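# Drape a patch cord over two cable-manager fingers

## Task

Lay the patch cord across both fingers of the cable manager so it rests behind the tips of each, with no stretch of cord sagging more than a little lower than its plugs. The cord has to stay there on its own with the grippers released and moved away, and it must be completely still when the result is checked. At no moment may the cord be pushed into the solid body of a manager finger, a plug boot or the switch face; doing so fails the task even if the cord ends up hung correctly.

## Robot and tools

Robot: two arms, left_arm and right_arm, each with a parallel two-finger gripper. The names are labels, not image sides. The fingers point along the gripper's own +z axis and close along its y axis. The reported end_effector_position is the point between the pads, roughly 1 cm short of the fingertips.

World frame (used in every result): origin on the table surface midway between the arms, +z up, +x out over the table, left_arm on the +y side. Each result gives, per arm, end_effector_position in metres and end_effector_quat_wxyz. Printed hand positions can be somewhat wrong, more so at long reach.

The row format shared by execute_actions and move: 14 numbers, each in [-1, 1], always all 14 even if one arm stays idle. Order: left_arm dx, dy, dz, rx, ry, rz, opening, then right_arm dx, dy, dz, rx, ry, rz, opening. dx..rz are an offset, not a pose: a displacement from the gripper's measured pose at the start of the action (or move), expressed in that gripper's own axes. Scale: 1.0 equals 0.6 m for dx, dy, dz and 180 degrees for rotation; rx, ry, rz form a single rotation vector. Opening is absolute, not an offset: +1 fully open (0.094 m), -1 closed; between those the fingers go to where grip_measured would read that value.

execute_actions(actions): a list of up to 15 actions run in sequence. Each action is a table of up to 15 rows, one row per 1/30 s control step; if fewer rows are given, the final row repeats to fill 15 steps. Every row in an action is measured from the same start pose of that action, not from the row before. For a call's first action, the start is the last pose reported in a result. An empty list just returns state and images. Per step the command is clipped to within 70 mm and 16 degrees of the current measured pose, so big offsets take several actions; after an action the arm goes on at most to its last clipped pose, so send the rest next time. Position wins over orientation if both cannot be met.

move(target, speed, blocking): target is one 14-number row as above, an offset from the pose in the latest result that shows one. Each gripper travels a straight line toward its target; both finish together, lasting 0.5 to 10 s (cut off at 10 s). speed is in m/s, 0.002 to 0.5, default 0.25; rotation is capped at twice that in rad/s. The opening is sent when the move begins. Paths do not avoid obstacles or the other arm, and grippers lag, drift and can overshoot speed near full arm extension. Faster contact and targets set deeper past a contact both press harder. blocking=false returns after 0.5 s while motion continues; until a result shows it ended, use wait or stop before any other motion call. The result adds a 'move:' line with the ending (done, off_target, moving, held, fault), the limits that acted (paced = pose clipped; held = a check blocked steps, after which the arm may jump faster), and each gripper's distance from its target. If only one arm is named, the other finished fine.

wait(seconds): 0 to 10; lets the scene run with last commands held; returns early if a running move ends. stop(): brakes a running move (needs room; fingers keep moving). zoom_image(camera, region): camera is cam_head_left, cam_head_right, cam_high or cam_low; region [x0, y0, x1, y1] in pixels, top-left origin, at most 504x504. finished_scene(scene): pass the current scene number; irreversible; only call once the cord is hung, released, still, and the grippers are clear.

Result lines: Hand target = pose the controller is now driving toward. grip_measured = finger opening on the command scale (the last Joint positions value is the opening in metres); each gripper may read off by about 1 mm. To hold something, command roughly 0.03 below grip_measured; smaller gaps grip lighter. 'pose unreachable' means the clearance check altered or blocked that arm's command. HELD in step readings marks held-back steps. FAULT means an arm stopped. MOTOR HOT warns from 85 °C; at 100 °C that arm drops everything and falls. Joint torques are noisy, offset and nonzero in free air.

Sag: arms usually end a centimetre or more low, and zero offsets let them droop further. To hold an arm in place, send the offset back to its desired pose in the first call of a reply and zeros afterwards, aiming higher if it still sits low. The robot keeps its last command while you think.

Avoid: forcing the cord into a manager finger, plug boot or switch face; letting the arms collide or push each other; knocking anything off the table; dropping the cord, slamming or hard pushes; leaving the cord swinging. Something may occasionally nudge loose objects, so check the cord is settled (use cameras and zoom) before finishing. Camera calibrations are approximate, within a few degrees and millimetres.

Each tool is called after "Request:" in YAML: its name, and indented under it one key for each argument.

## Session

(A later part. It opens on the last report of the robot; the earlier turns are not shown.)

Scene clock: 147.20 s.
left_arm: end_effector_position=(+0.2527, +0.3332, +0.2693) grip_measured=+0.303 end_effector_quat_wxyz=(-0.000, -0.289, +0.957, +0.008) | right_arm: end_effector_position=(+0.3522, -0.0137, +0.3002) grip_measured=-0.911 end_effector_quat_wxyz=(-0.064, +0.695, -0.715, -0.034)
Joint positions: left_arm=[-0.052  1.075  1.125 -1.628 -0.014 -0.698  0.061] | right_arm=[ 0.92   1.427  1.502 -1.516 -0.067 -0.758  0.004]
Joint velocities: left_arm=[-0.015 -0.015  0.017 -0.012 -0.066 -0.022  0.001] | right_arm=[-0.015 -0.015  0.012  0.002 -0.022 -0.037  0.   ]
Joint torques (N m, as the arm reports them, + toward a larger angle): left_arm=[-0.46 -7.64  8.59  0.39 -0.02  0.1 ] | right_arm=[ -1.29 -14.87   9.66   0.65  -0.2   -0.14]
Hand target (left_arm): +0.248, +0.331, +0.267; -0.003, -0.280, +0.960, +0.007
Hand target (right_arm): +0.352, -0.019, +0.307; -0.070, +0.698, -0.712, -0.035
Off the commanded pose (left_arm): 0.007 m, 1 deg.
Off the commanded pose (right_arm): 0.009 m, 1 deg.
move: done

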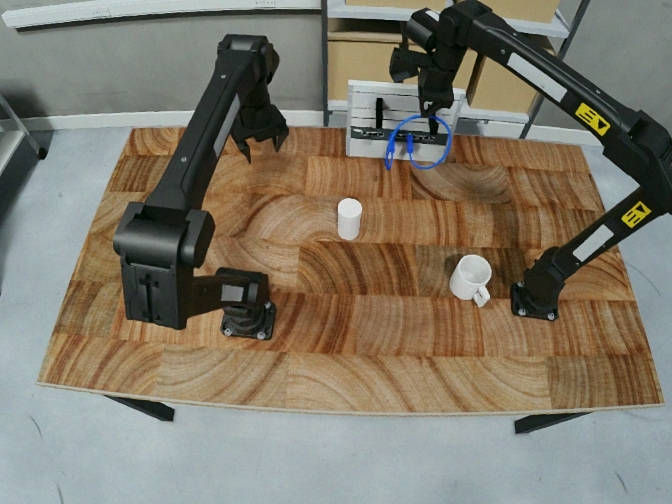

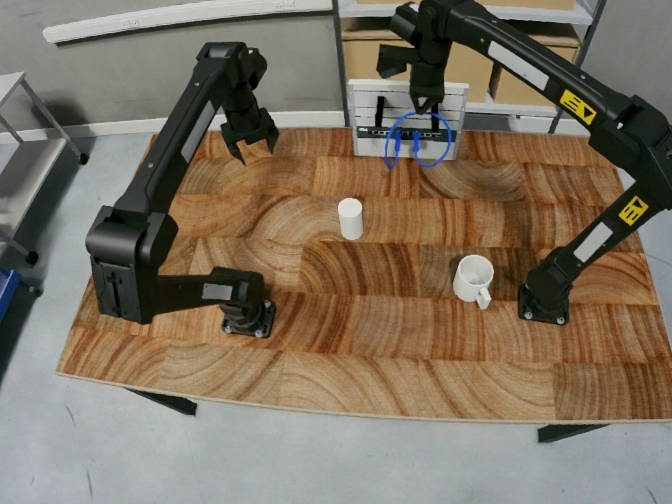

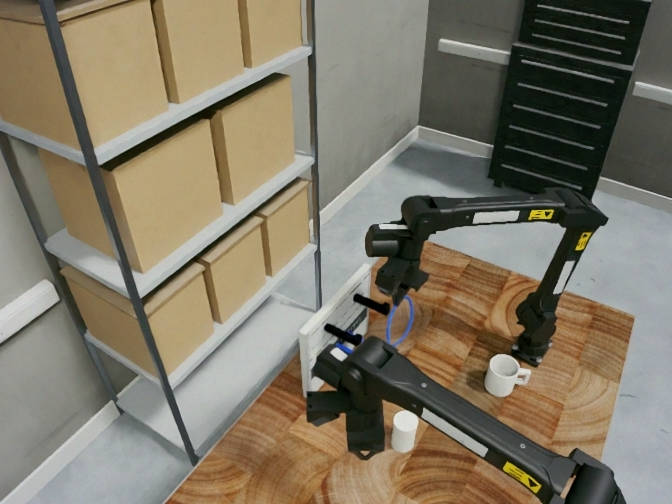

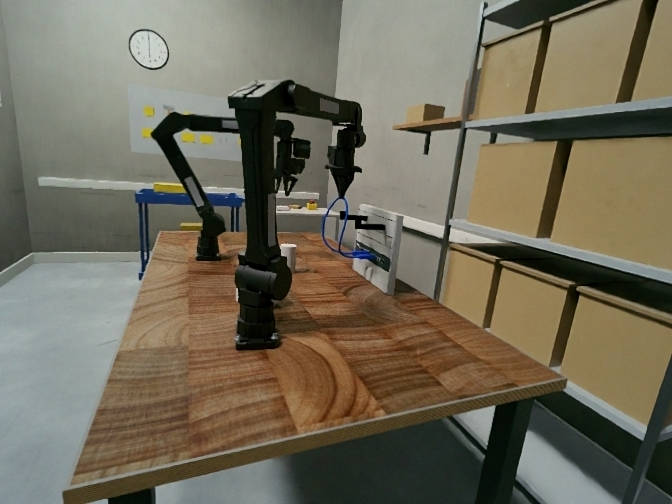

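Request:
move:
  target: [0.22,-0.26,0.01,0.281,-0.285,0.431,0,0,0.1,0.03,0,0,0,-0.925]
  speed: 0.3

Request:
zoom_image:
  camera: "cam_head_left"
  region: [290, 60, 480, 220]

Request:
zoom_image:
  camera: "cam_low"
  region: [260, 160, 420, 290]

Scene clock: 168.17 s.
left_arm: end_effector_position=(+0.2273, +0.1331, +0.2724) grip_measured=+0.002 end_effector_quat_wxyz=(+0.479, +0.374, +0.752, -0.254) | right_arm: end_effector_position=(+0.2944, -0.0125, +0.2731) grip_measured=-0.911 end_effector_quat_wxyz=(-0.050, +0.699, -0.713, -0.034)
Joint positions: left_arm=[-0.497  0.589  0.532 -0.397  0.356  0.142  0.047] | right_arm=[ 1.026  1.342  1.349 -1.47  -0.056 -0.662  0.004]
Joint velocities: left_arm=[-0.005 -0.015 -0.012  0.002 -0.051 -0.037  0.001] | right_arm=[ 0.015 -0.015 -0.012  0.007  0.037 -0.007 -0.   ]
Joint torques (N m, as the arm reports them, + toward a larger angle): left_arm=[-0.77  0.16 10.08  2.91  0.22  0.11] | right_arm=[ -0.04 -13.18   9.67   1.5    0.09   0.14]
Hand target (left_arm): +0.225, +0.129, +0.265; +0.475, +0.384, +0.749, -0.256
Hand target (right_arm): +0.293, -0.010, +0.280; -0.064, +0.695, -0.715, -0.034
Off the commanded pose (left_arm): 0.012 m, 2 deg.
Off the commanded pose (right_arm): 0.008 m, 2 deg.
move: off_target (left_arm)

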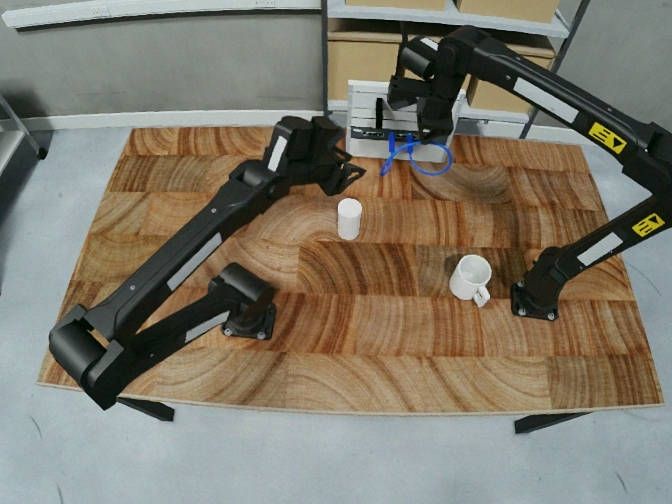

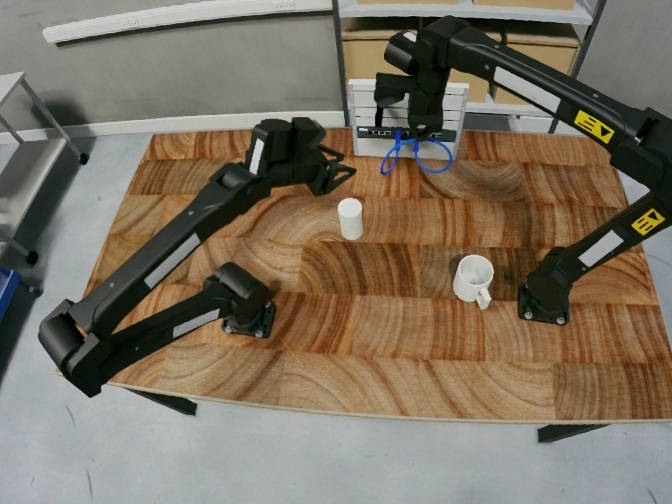

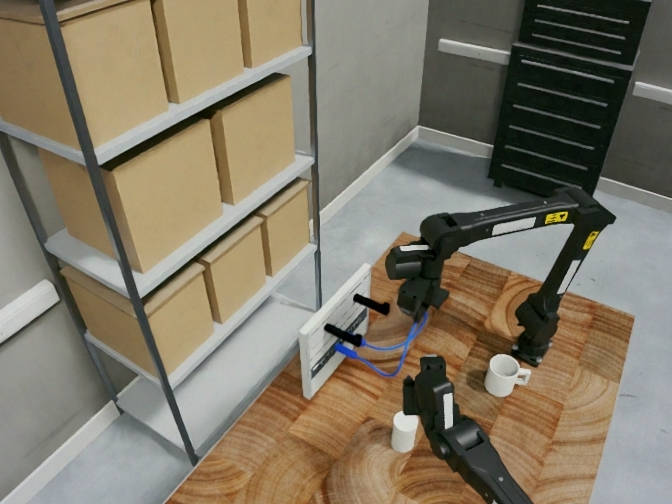

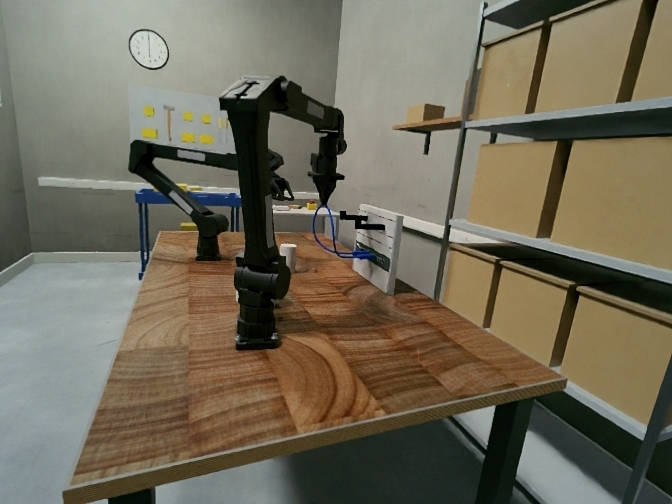

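Region (290, 60, 480, 220) of cam_head_left's 672x504 image, scaled by 2.653, with more detail than that image has; it fills the top 424 rows of this view, and the rest is white.

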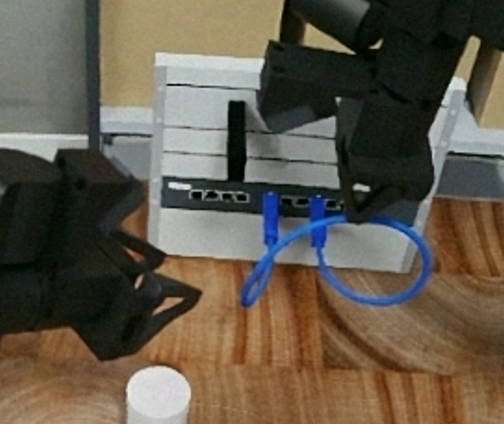

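Region (260, 160, 420, 290) of cam_low's 672x504 image, scaled by 3.150, with more detail than that image has; it fills the top 410 rows of this view, and the rest is white.

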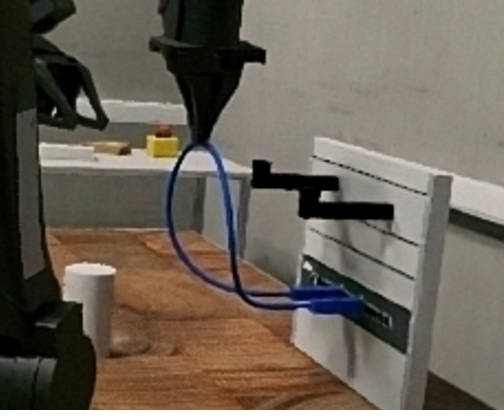

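Request:
move:
  target: [0.035,0.005,0.14,0,0,0,0,0,0,-0.01,0,0,0,-0.925]
  speed: 0.12

Request:
zoom_image:
  camera: "cam_head_left"
  region: [320, 90, 470, 210]

Request:
zoom_image:
  camera: "cam_low"
  region: [260, 160, 420, 290]

Request:
zoom_image:
  camera: "cam_high"
  region: [320, 270, 480, 410]

Scene clock: 182.17 s.
left_arm: end_effector_position=(+0.2716, +0.0817, +0.2238) grip_measured=+0.002 end_effector_quat_wxyz=(+0.482, +0.374, +0.751, -0.251) | right_arm: end_effector_position=(+0.2930, -0.0141, +0.2729) grip_measured=-0.911 end_effector_quat_wxyz=(-0.046, +0.699, -0.713, -0.034)
Joint positions: left_arm=[-0.58   0.889  0.508 -0.057  0.274  0.107  0.047] | right_arm=[ 1.026  1.342  1.349 -1.478 -0.056 -0.662  0.004]
Joint velocities: left_arm=[ 0.005 -0.005  0.002 -0.037 -0.022 -0.007 -0.   ] | right_arm=[-0.005 -0.015  0.007  0.002 -0.022 -0.007 -0.001]
Joint torques (N m, as the arm reports them, + toward a larger angle): left_arm=[-0.87 -4.05  9.47  3.03 -0.14 -0.07] | right_arm=[ -0.65 -11.95  10.98   0.58  -0.07  -0.01]
Hand target (left_arm): +0.268, +0.079, +0.218; +0.479, +0.374, +0.752, -0.255
Hand target (right_arm): +0.294, -0.013, +0.279; -0.050, +0.699, -0.713, -0.034
Off the commanded pose (left_arm): 0.006 m, 1 deg.
Off the commanded pose (right_arm): 0.006 m, 1 deg.
move: done

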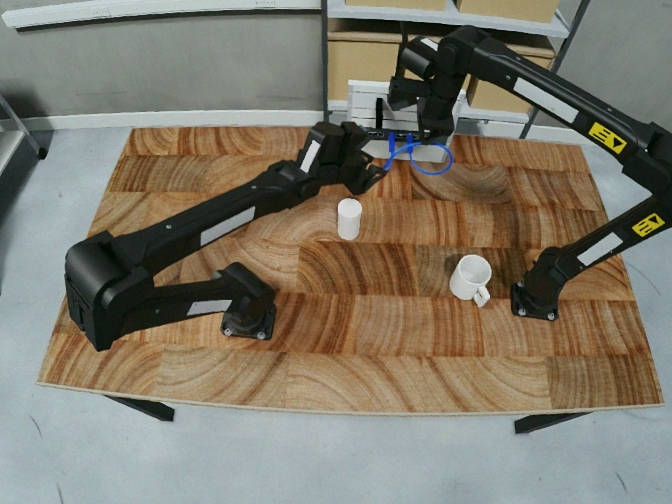

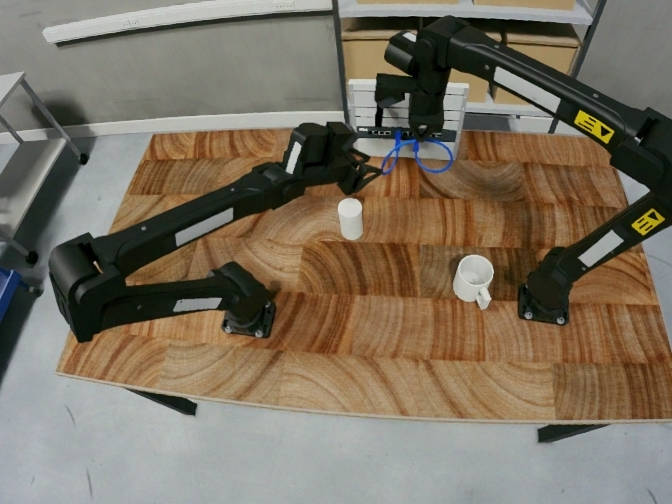

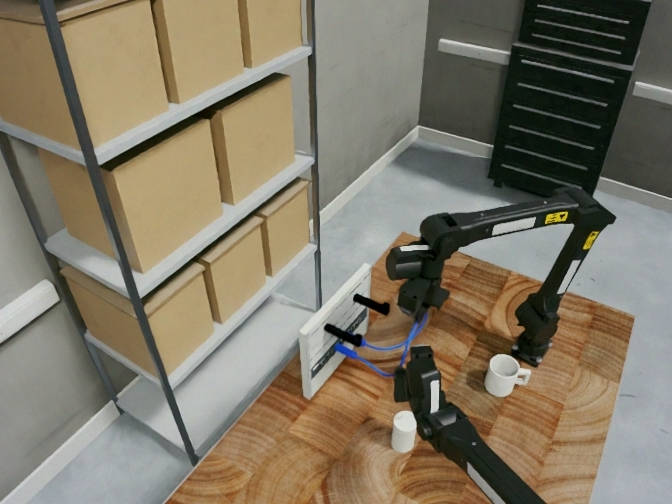

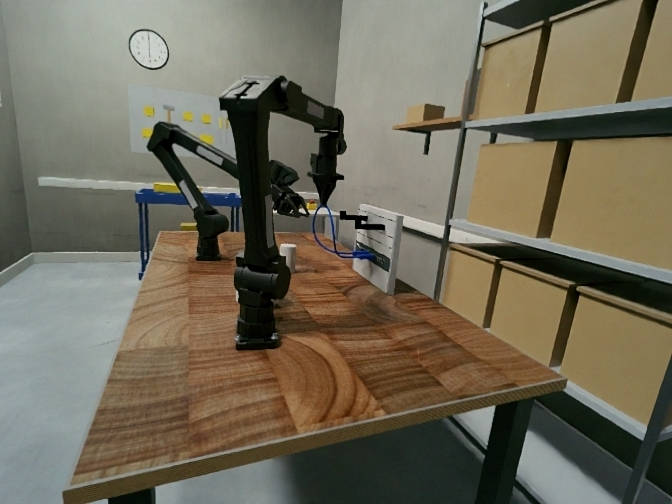

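Region (320, 90, 470, 210) of cam_head_left's 672x504 image, scaled by 3.360, with more detail than that image has; it fills the top 403 rows of this view, and the rest is white.

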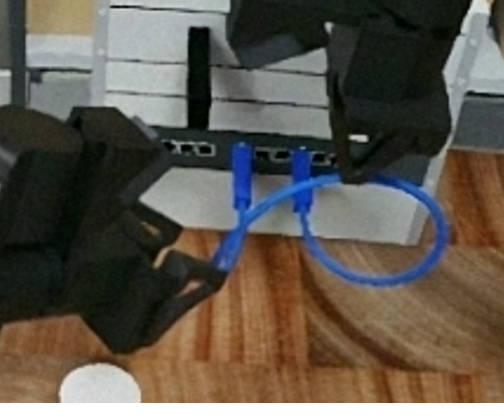

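Region (260, 160, 420, 290) of cam_low's 672x504 image, scaled by 3.150, with more detail than that image has; it fills the top 410 rows of this view, and the rest is white.

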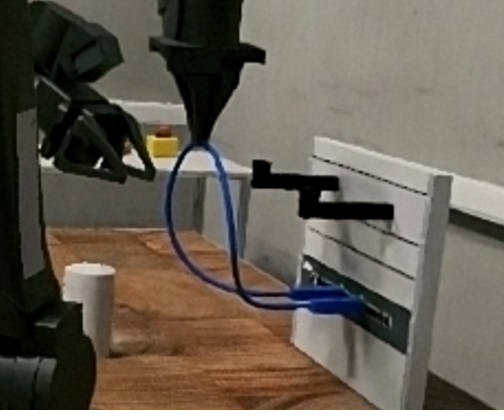

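Region (320, 270, 480, 410) of cam_high's 672x504 image, scaled by 3.150, with more detail than that image has; it fills the top 441 rows of this view, and the rest is white.

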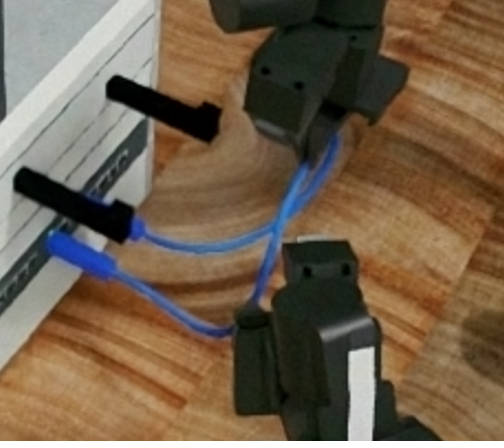

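Request:
move:
  target: [0.02,0.014,0.068,0,0,0,0,0,0,-0.01,0,0,0,-0.925]
  speed: 0.08

Request:
zoom_image:
  camera: "cam_head_left"
  region: [320, 90, 470, 210]

Request:
zoom_image:
  camera: "cam_low"
  region: [260, 160, 420, 290]

Scene clock: 195.03 s.
left_arm: end_effector_position=(+0.2941, +0.0654, +0.1906) grip_measured=+0.002 end_effector_quat_wxyz=(+0.476, +0.373, +0.756, -0.249) | right_arm: end_effector_position=(+0.2917, -0.0158, +0.2727) grip_measured=-0.911 end_effector_quat_wxyz=(-0.042, +0.699, -0.713, -0.033)
Joint positions: left_arm=[-0.58   1.051  0.508  0.09   0.271  0.106  0.047] | right_arm=[ 1.026  1.342  1.349 -1.487 -0.056 -0.662  0.004]
Joint velocities: left_arm=[-0.024 -0.005  0.002 -0.007  0.007  0.007  0.001] | right_arm=[-0.005 -0.005 -0.002 -0.002  0.051  0.007 -0.001]
Joint torques (N m, as the arm reports them, + toward a larger angle): left_arm=[-0.43 -5.4  10.89  2.93 -0.13 -0.01] | right_arm=[ -0.65 -11.91  10.98   0.56  -0.07   0.  ]
Hand target (left_arm): +0.297, +0.060, +0.196; +0.483, +0.374, +0.751, -0.251
Hand target (right_arm): +0.293, -0.015, +0.279; -0.046, +0.699, -0.713, -0.034
Off the commanded pose (left_arm): 0.008 m, 1 deg.
Off the commanded pose (right_arm): 0.006 m, 1 deg.
move: done

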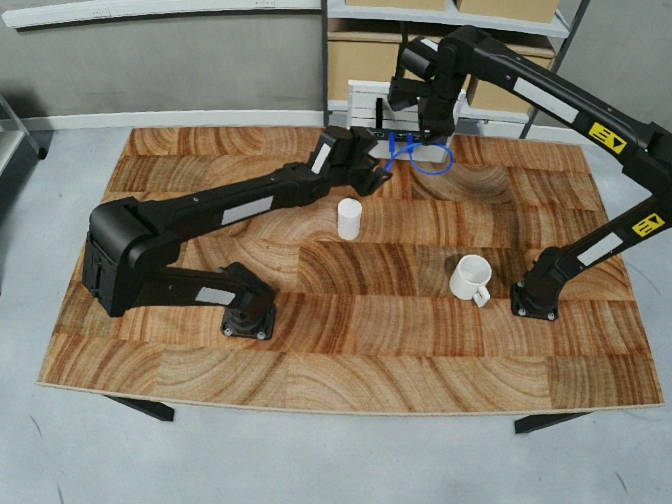

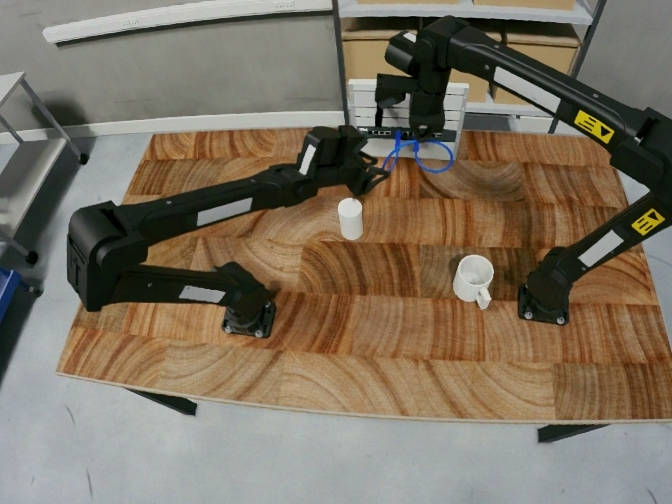

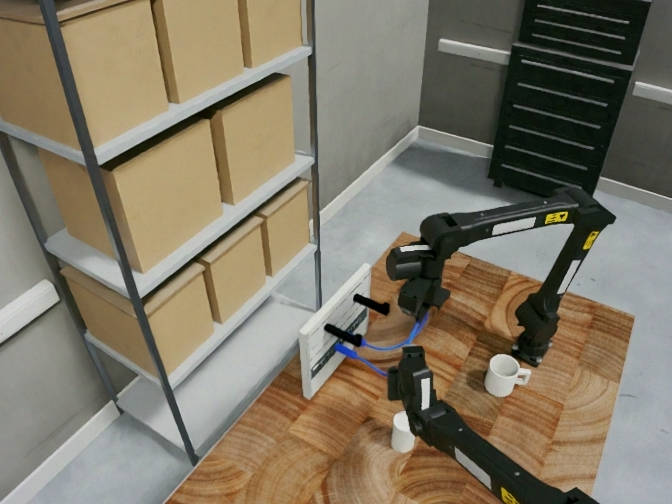

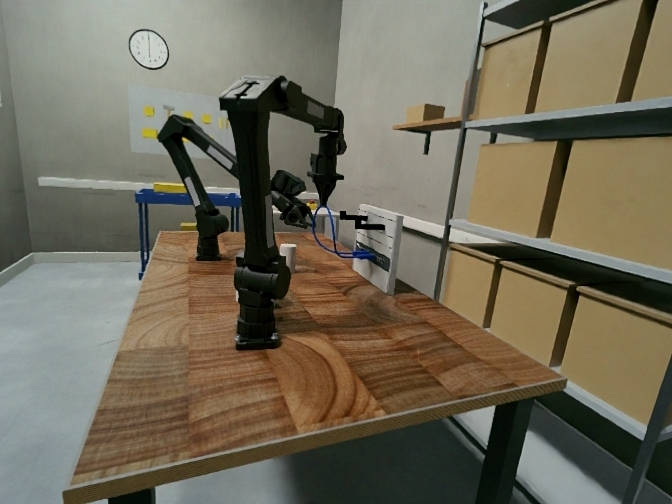

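Region (320, 90, 470, 210) of cam_head_left's 672x504 image, scaled by 3.360, with more detail than that image has; it fills the top 403 rows of this view, and the rest is white.

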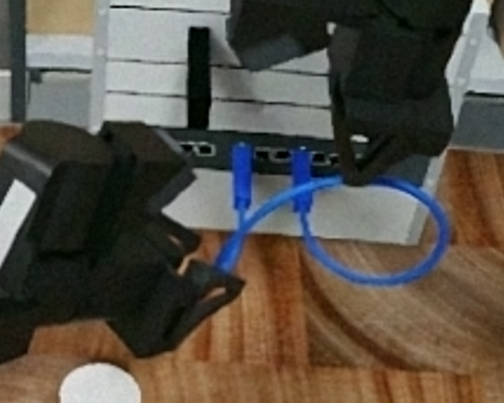

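Region (260, 160, 420, 290) of cam_low's 672x504 image, scaled by 3.150, with more detail than that image has; it fills the top 410 rows of this view, and the rest is white.

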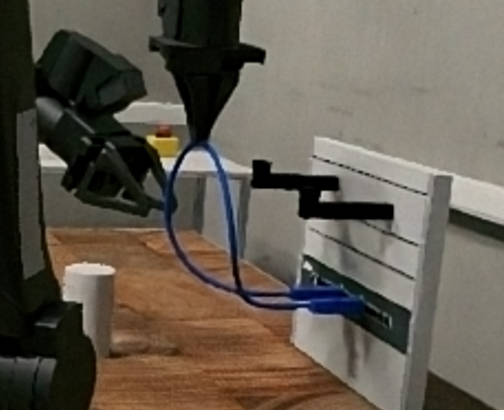

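Request:
move:
  target: [-0.03,0.003,0.038,0,0,0,0,0,0,-0.01,0,0,0,-0.925]
  speed: 0.08

Request:
execute_actions:
  actions:
    - [[0,0,0,0,0,0,-0.6,0,0,0,0,0,0,-0.925]]
    - [[0,0,0,0,0,0,-0.91,0,0,0,0,0,0,-0.925]]

Request:
zoom_image:
  camera: "cam_head_left"
  region: [320, 90, 470, 210]

Request:
zoom_image:
  camera: "cam_low"
  region: [260, 160, 420, 290]

Scene clock: 206.97 s.
left_arm: end_effector_position=(+0.3014, +0.0585, +0.1769) grip_measured=+0.002 end_effector_quat_wxyz=(+0.462, +0.374, +0.767, -0.243) | right_arm: end_effector_position=(+0.2903, -0.0174, +0.2725) grip_measured=-0.911 end_effector_quat_wxyz=(-0.037, +0.699, -0.714, -0.033)
Joint positions: left_arm=[-0.588  1.11   0.529  0.09   0.257  0.105  0.047] | right_arm=[ 1.026  1.342  1.349 -1.496 -0.056 -0.662  0.004]
Joint velocities: left_arm=[-0.015  0.015  0.027  0.002 -0.11   0.066 -0.   ] | right_arm=[ 0.005 -0.015 -0.007 -0.012  0.022 -0.037 -0.001]
Joint torques (N m, as the arm reports them, + toward a larger angle): left_arm=[-0.88 -5.86 13.89  2.68 -0.14 -0.08] | right_arm=[ -0.65 -11.87  10.99   0.54  -0.07  -0.01]
Hand target (left_arm): +0.311, +0.045, +0.197; +0.476, +0.373, +0.756, -0.250
Hand target (right_arm): +0.292, -0.016, +0.279; -0.042, +0.699, -0.713, -0.033
Off the commanded pose (left_arm): 0.027 m, 2 deg.
Off the commanded pose (right_arm): 0.006 m, 1 deg.
move: off_target (left_arm)

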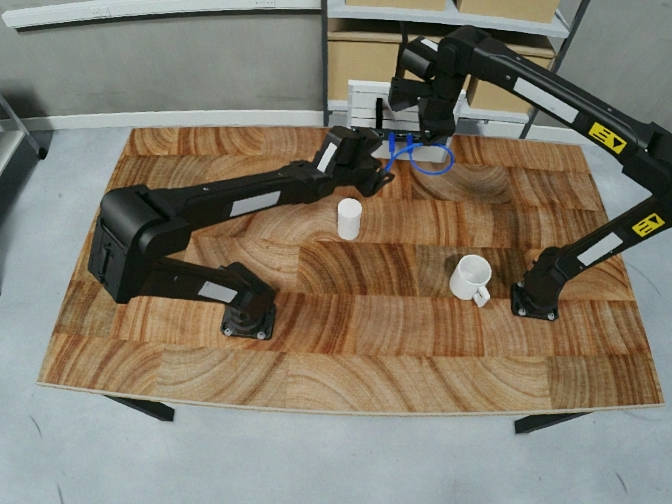

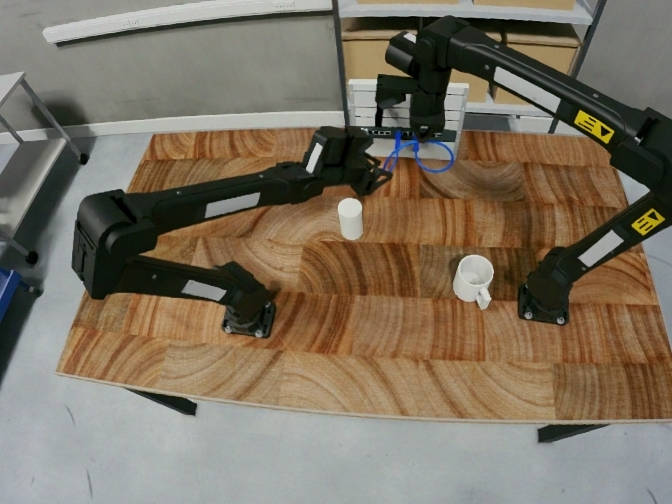

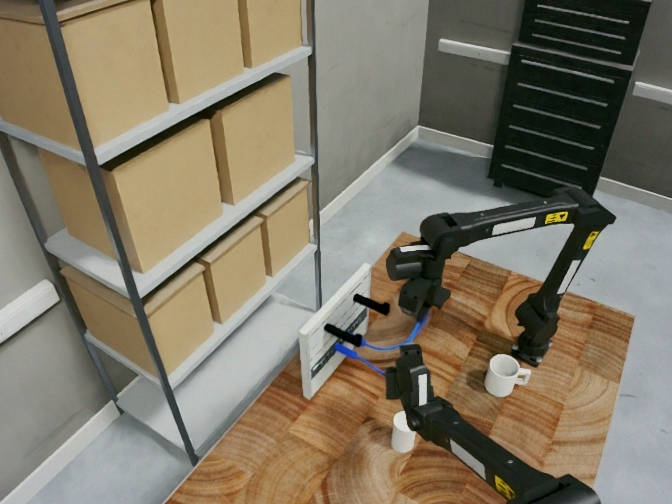

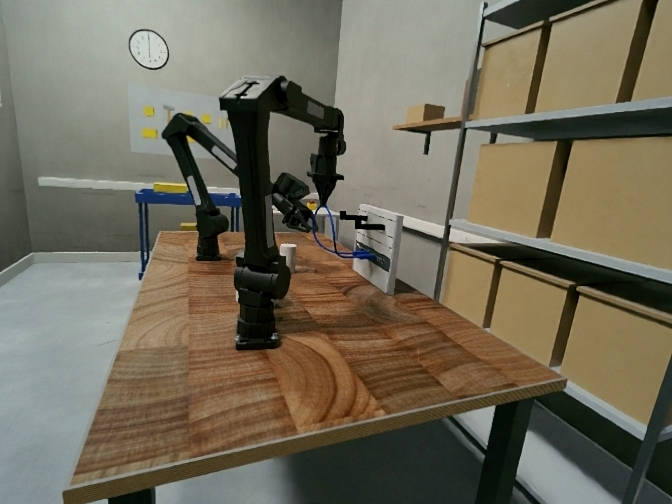

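Scene clock: 207.97 s.
left_arm: end_effector_position=(+0.3014, +0.0585, +0.1769) grip_measured=-0.897 end_effector_quat_wxyz=(+0.462, +0.374, +0.767, -0.243) | right_arm: end_effector_position=(+0.2903, -0.0174, +0.2725) grip_measured=-0.911 end_effector_quat_wxyz=(-0.037, +0.699, -0.714, -0.033)
Joint positions: left_arm=[-0.588  1.11   0.529  0.09   0.257  0.105  0.005] | right_arm=[ 1.026  1.342  1.349 -1.496 -0.056 -0.662  0.004]
Joint velocities: left_arm=[ 0.005 -0.015  0.012 -0.012  0.066  0.051  0.   ] | right_arm=[-0.024 -0.015  0.017  0.017  0.022 -0.066 -0.   ]
Joint torques (N m, as the arm reports them, + toward a larger angle): left_arm=[ 0.21 -7.24  9.7   2.26  0.03  0.02] | right_arm=[ -0.56 -11.73   9.56   0.89  -0.07   0.  ]
Hand target (left_arm): +0.301, +0.059, +0.177; +0.462, +0.374, +0.767, -0.243
Hand target (right_arm): +0.290, -0.017, +0.273; -0.037, +0.699, -0.714, -0.033
Off the commanded pose (left_arm): 0.000 m, 0 deg.
Off the commanded pose (right_arm): 0.000 m, 0 deg.
Step readings (end_effector_position; steps 1 to 15: 1st action; 16 to 30: 2nd action):
0: left_arm (+0.3014, +0.0585, +0.1769) | right_arm (+0.2903, -0.0174, +0.2725)
1: left_arm (+0.3014, +0.0585, +0.1769) | right_arm (+0.2903, -0.0174, +0.2725)
2: left_arm (+0.3014, +0.0585, +0.1769) | right_arm (+0.2903, -0.0174, +0.2725)
4: left_arm (+0.3014, +0.0585, +0.1769) | right_arm (+0.2903, -0.0174, +0.2725)
8: left_arm (+0.3014, +0.0585, +0.1769) | right_arm (+0.2903, -0.0174, +0.2725)
15: left_arm (+0.3014, +0.0585, +0.1769) | right_arm (+0.2903, -0.0174, +0.2725)
16: left_arm (+0.3014, +0.0585, +0.1769) | right_arm (+0.2903, -0.0174, +0.2725)
17: left_arm (+0.3014, +0.0585, +0.1769) | right_arm (+0.2903, -0.0174, +0.2725)
19: left_arm (+0.3014, +0.0585, +0.1769) | right_arm (+0.2903, -0.0174, +0.2725)
23: left_arm (+0.3014, +0.0585, +0.1769) | right_arm (+0.2903, -0.0174, +0.2725)
30: end_effector_position above

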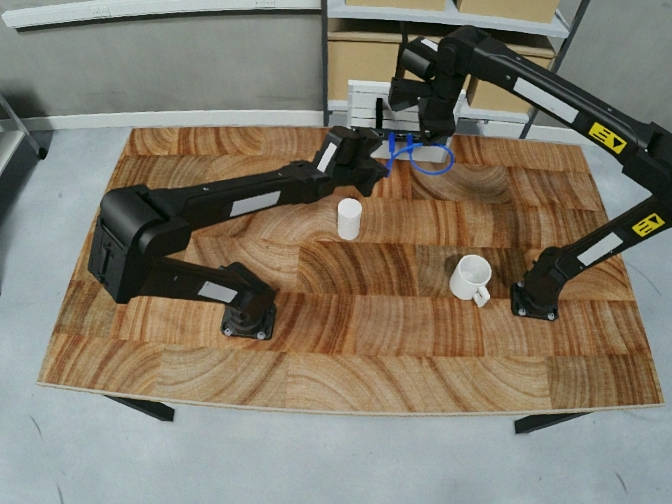

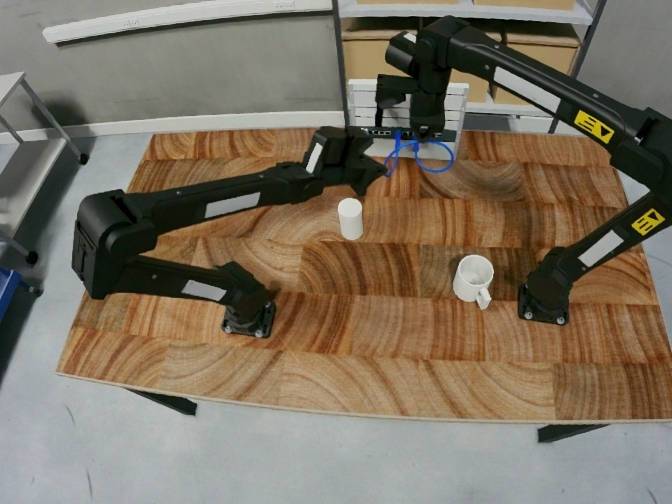

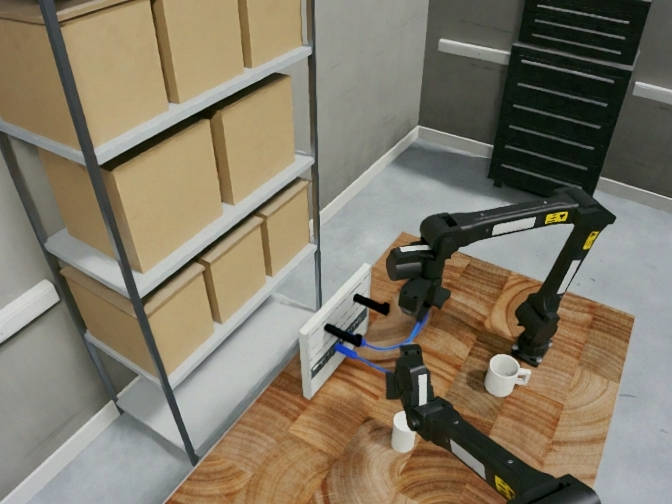

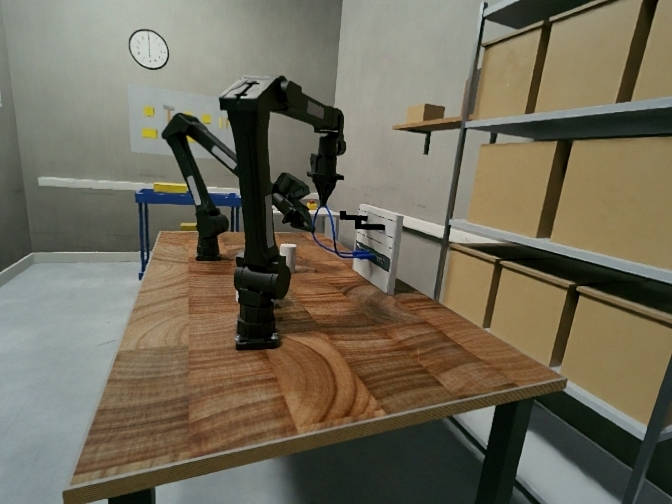

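Region (320, 90, 470, 210) of cam_head_left's 672x504 image, scaled by 3.360, with more detail than that image has; it fills the top 403 rows of this view, and the rest is white.

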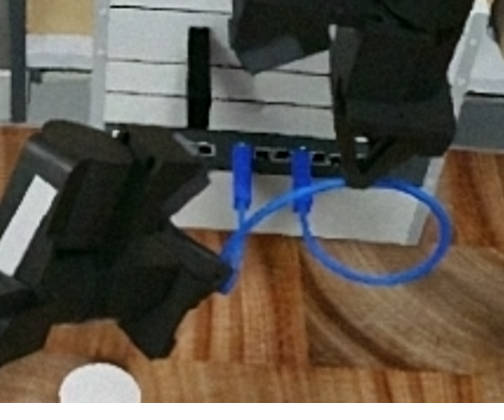

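Region (260, 160, 420, 290) of cam_low's 672x504 image, scaled by 3.150, with more detail than that image has; it fills the top 410 rows of this view, and the rest is white.

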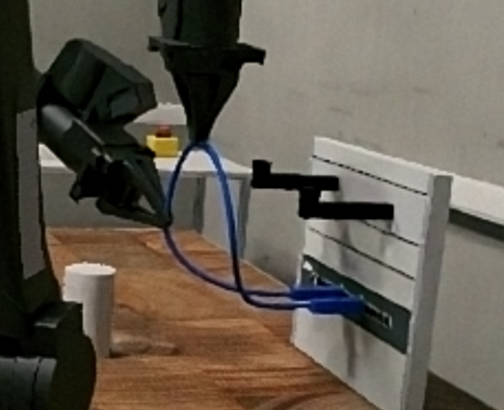

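Request:
move:
  target: [0,0,0,0,0,0,-0.5,0,0,0,0,0,0,-0.925]

Request:
move:
  target: [-0.11,-0.003,-0.008,0,0,0,-0.5,0,0,0,0,0,0,-0.925]
  speed: 0.08

Request:
zoom_image:
  camera: "cam_head_left"
  region: [320, 90, 470, 210]

Request:
zoom_image:
  camera: "cam_low"
  region: [260, 160, 420, 290]

Scene clock: 218.83 s.
left_arm: end_effector_position=(+0.3014, +0.0585, +0.1769) grip_measured=-0.502 end_effector_quat_wxyz=(+0.462, +0.374, +0.767, -0.243) | right_arm: end_effector_position=(+0.2903, -0.0174, +0.2725) grip_measured=-0.911 end_effector_quat_wxyz=(-0.037, +0.699, -0.714, -0.033)
Joint positions: left_arm=[-0.588  1.11   0.529  0.09   0.257  0.105  0.023] | right_arm=[ 1.026  1.342  1.349 -1.496 -0.056 -0.662  0.004]
Joint velocities: left_arm=[ 0.015  0.005 -0.002  0.002 -0.037 -0.007 -0.   ] | right_arm=[-0.015 -0.015  0.007  0.002 -0.037  0.022  0.001]
Joint torques (N m, as the arm reports them, + toward a larger angle): left_arm=[ 0.1  -7.32  9.7   2.28  0.03  0.02] | right_arm=[ -0.66 -11.66   9.53   0.89  -0.07   0.  ]
Hand target (left_arm): +0.301, +0.059, +0.177; +0.462, +0.374, +0.767, -0.243
Hand target (right_arm): +0.290, -0.017, +0.273; -0.037, +0.699, -0.714, -0.033
Off the commanded pose (left_arm): 0.000 m, 0 deg.
Off the commanded pose (right_arm): 0.000 m, 0 deg.
move: done

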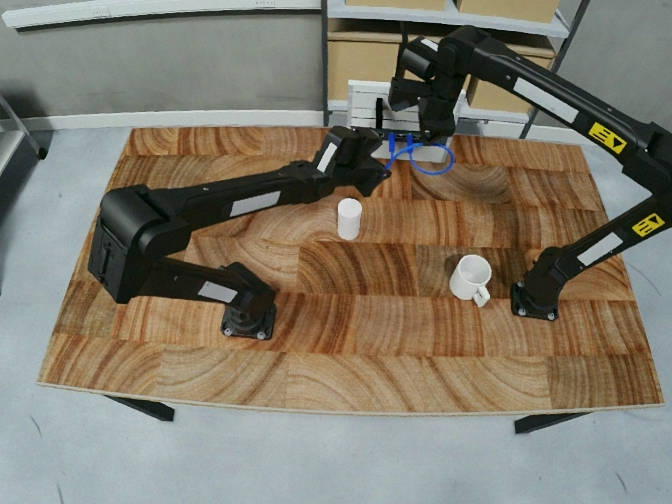

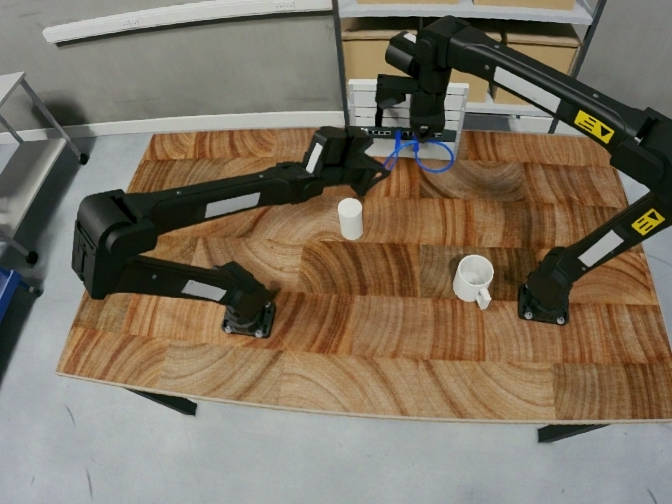

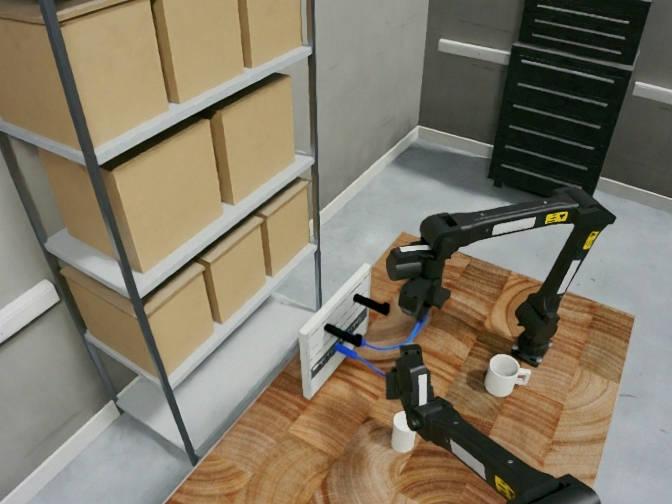

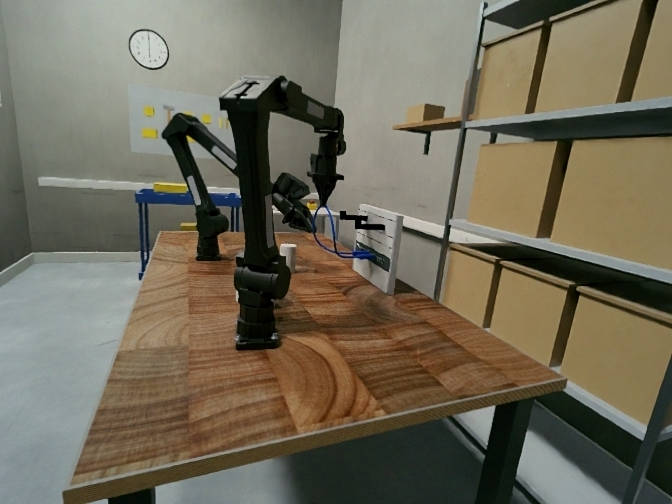

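Scene clock: 220.00 s.
left_arm: end_effector_position=(+0.3103, +0.0486, +0.2110) grip_measured=-0.502 end_effector_quat_wxyz=(+0.446, +0.375, +0.778, -0.236) | right_arm: end_effector_position=(+0.2903, -0.0174, +0.2725) grip_measured=-0.911 end_effector_quat_wxyz=(-0.037, +0.699, -0.714, -0.033)
Joint positions: left_arm=[-0.599  1.089  0.644 -0.085  0.24   0.101  0.023] | right_arm=[ 1.026  1.342  1.349 -1.496 -0.056 -0.662  0.004]
Joint velocities: left_arm=[-0.005 -0.015 -0.007  0.012  0.037 -0.022  0.   ] | right_arm=[-0.005 -0.024 -0.012 -0.007  0.037  0.022 -0.   ]
Joint torques (N m, as the arm reports them, + toward a larger angle): left_arm=[-0.95 -8.2  14.56  1.8  -0.15 -0.07] | right_arm=[ -0.59 -11.77   9.54   0.89  -0.07   0.  ]
Hand target (left_arm): +0.316, +0.038, +0.238; +0.462, +0.374, +0.767, -0.243
Hand target (right_arm): +0.290, -0.017, +0.273; -0.037, +0.699, -0.714, -0.033
Off the commanded pose (left_arm): 0.030 m, 2 deg.
Off the commanded pose (right_arm): 0.000 m, 0 deg.
move: off_target (left_arm)

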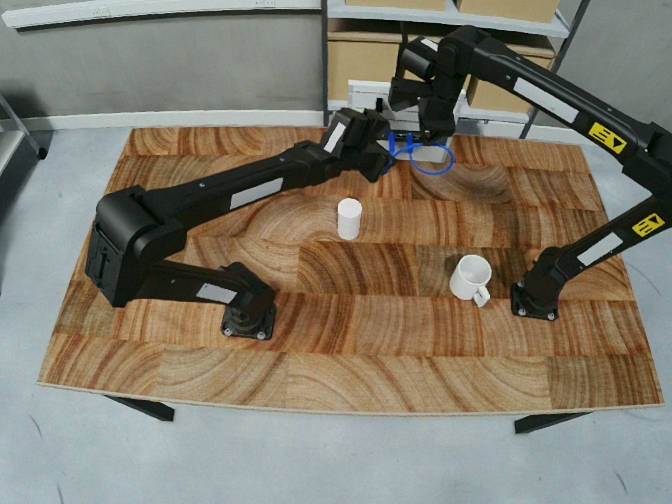

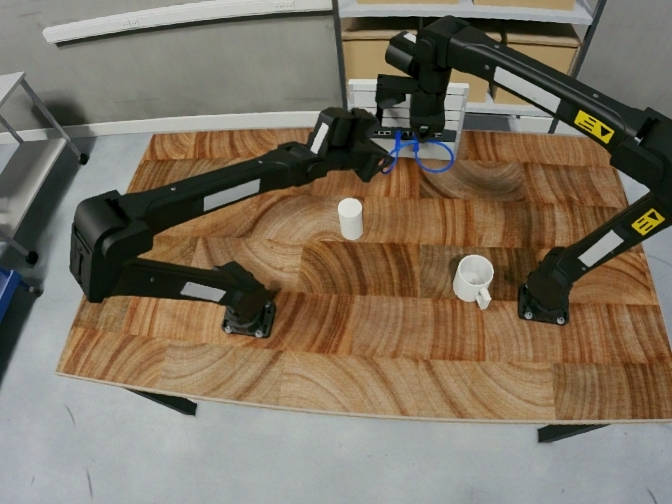

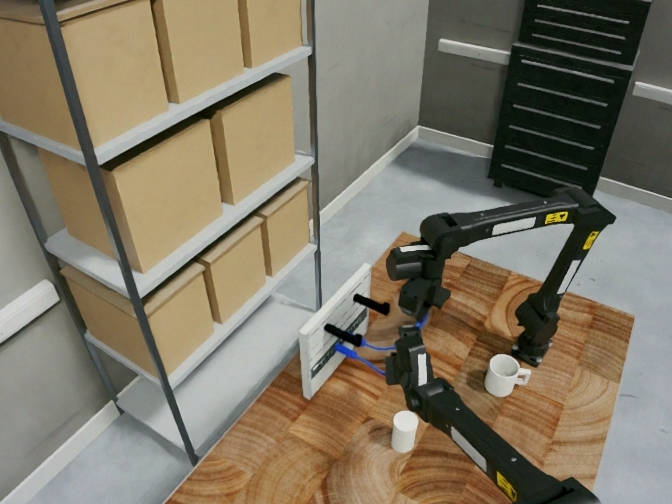

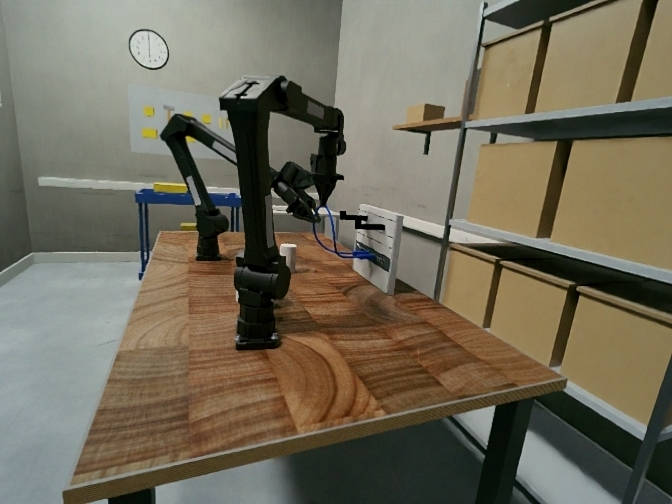

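Region (320, 90, 470, 210) of cam_head_left's 672x504 image, scaled by 3.360, with more detail than that image has; it fills the top 403 rows of this view, and the rest is white.

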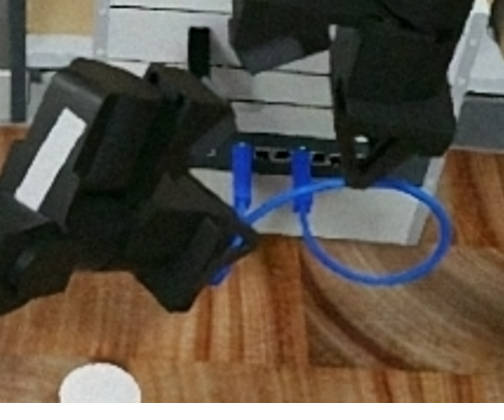

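Region (260, 160, 420, 290) of cam_low's 672x504 image, scaled by 3.150, with more detail than that image has; it fills the top 410 rows of this view, and the rest is white.

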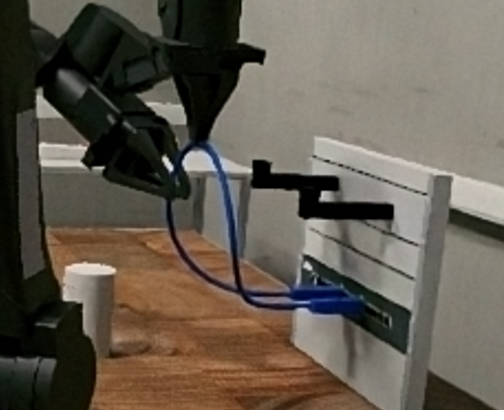

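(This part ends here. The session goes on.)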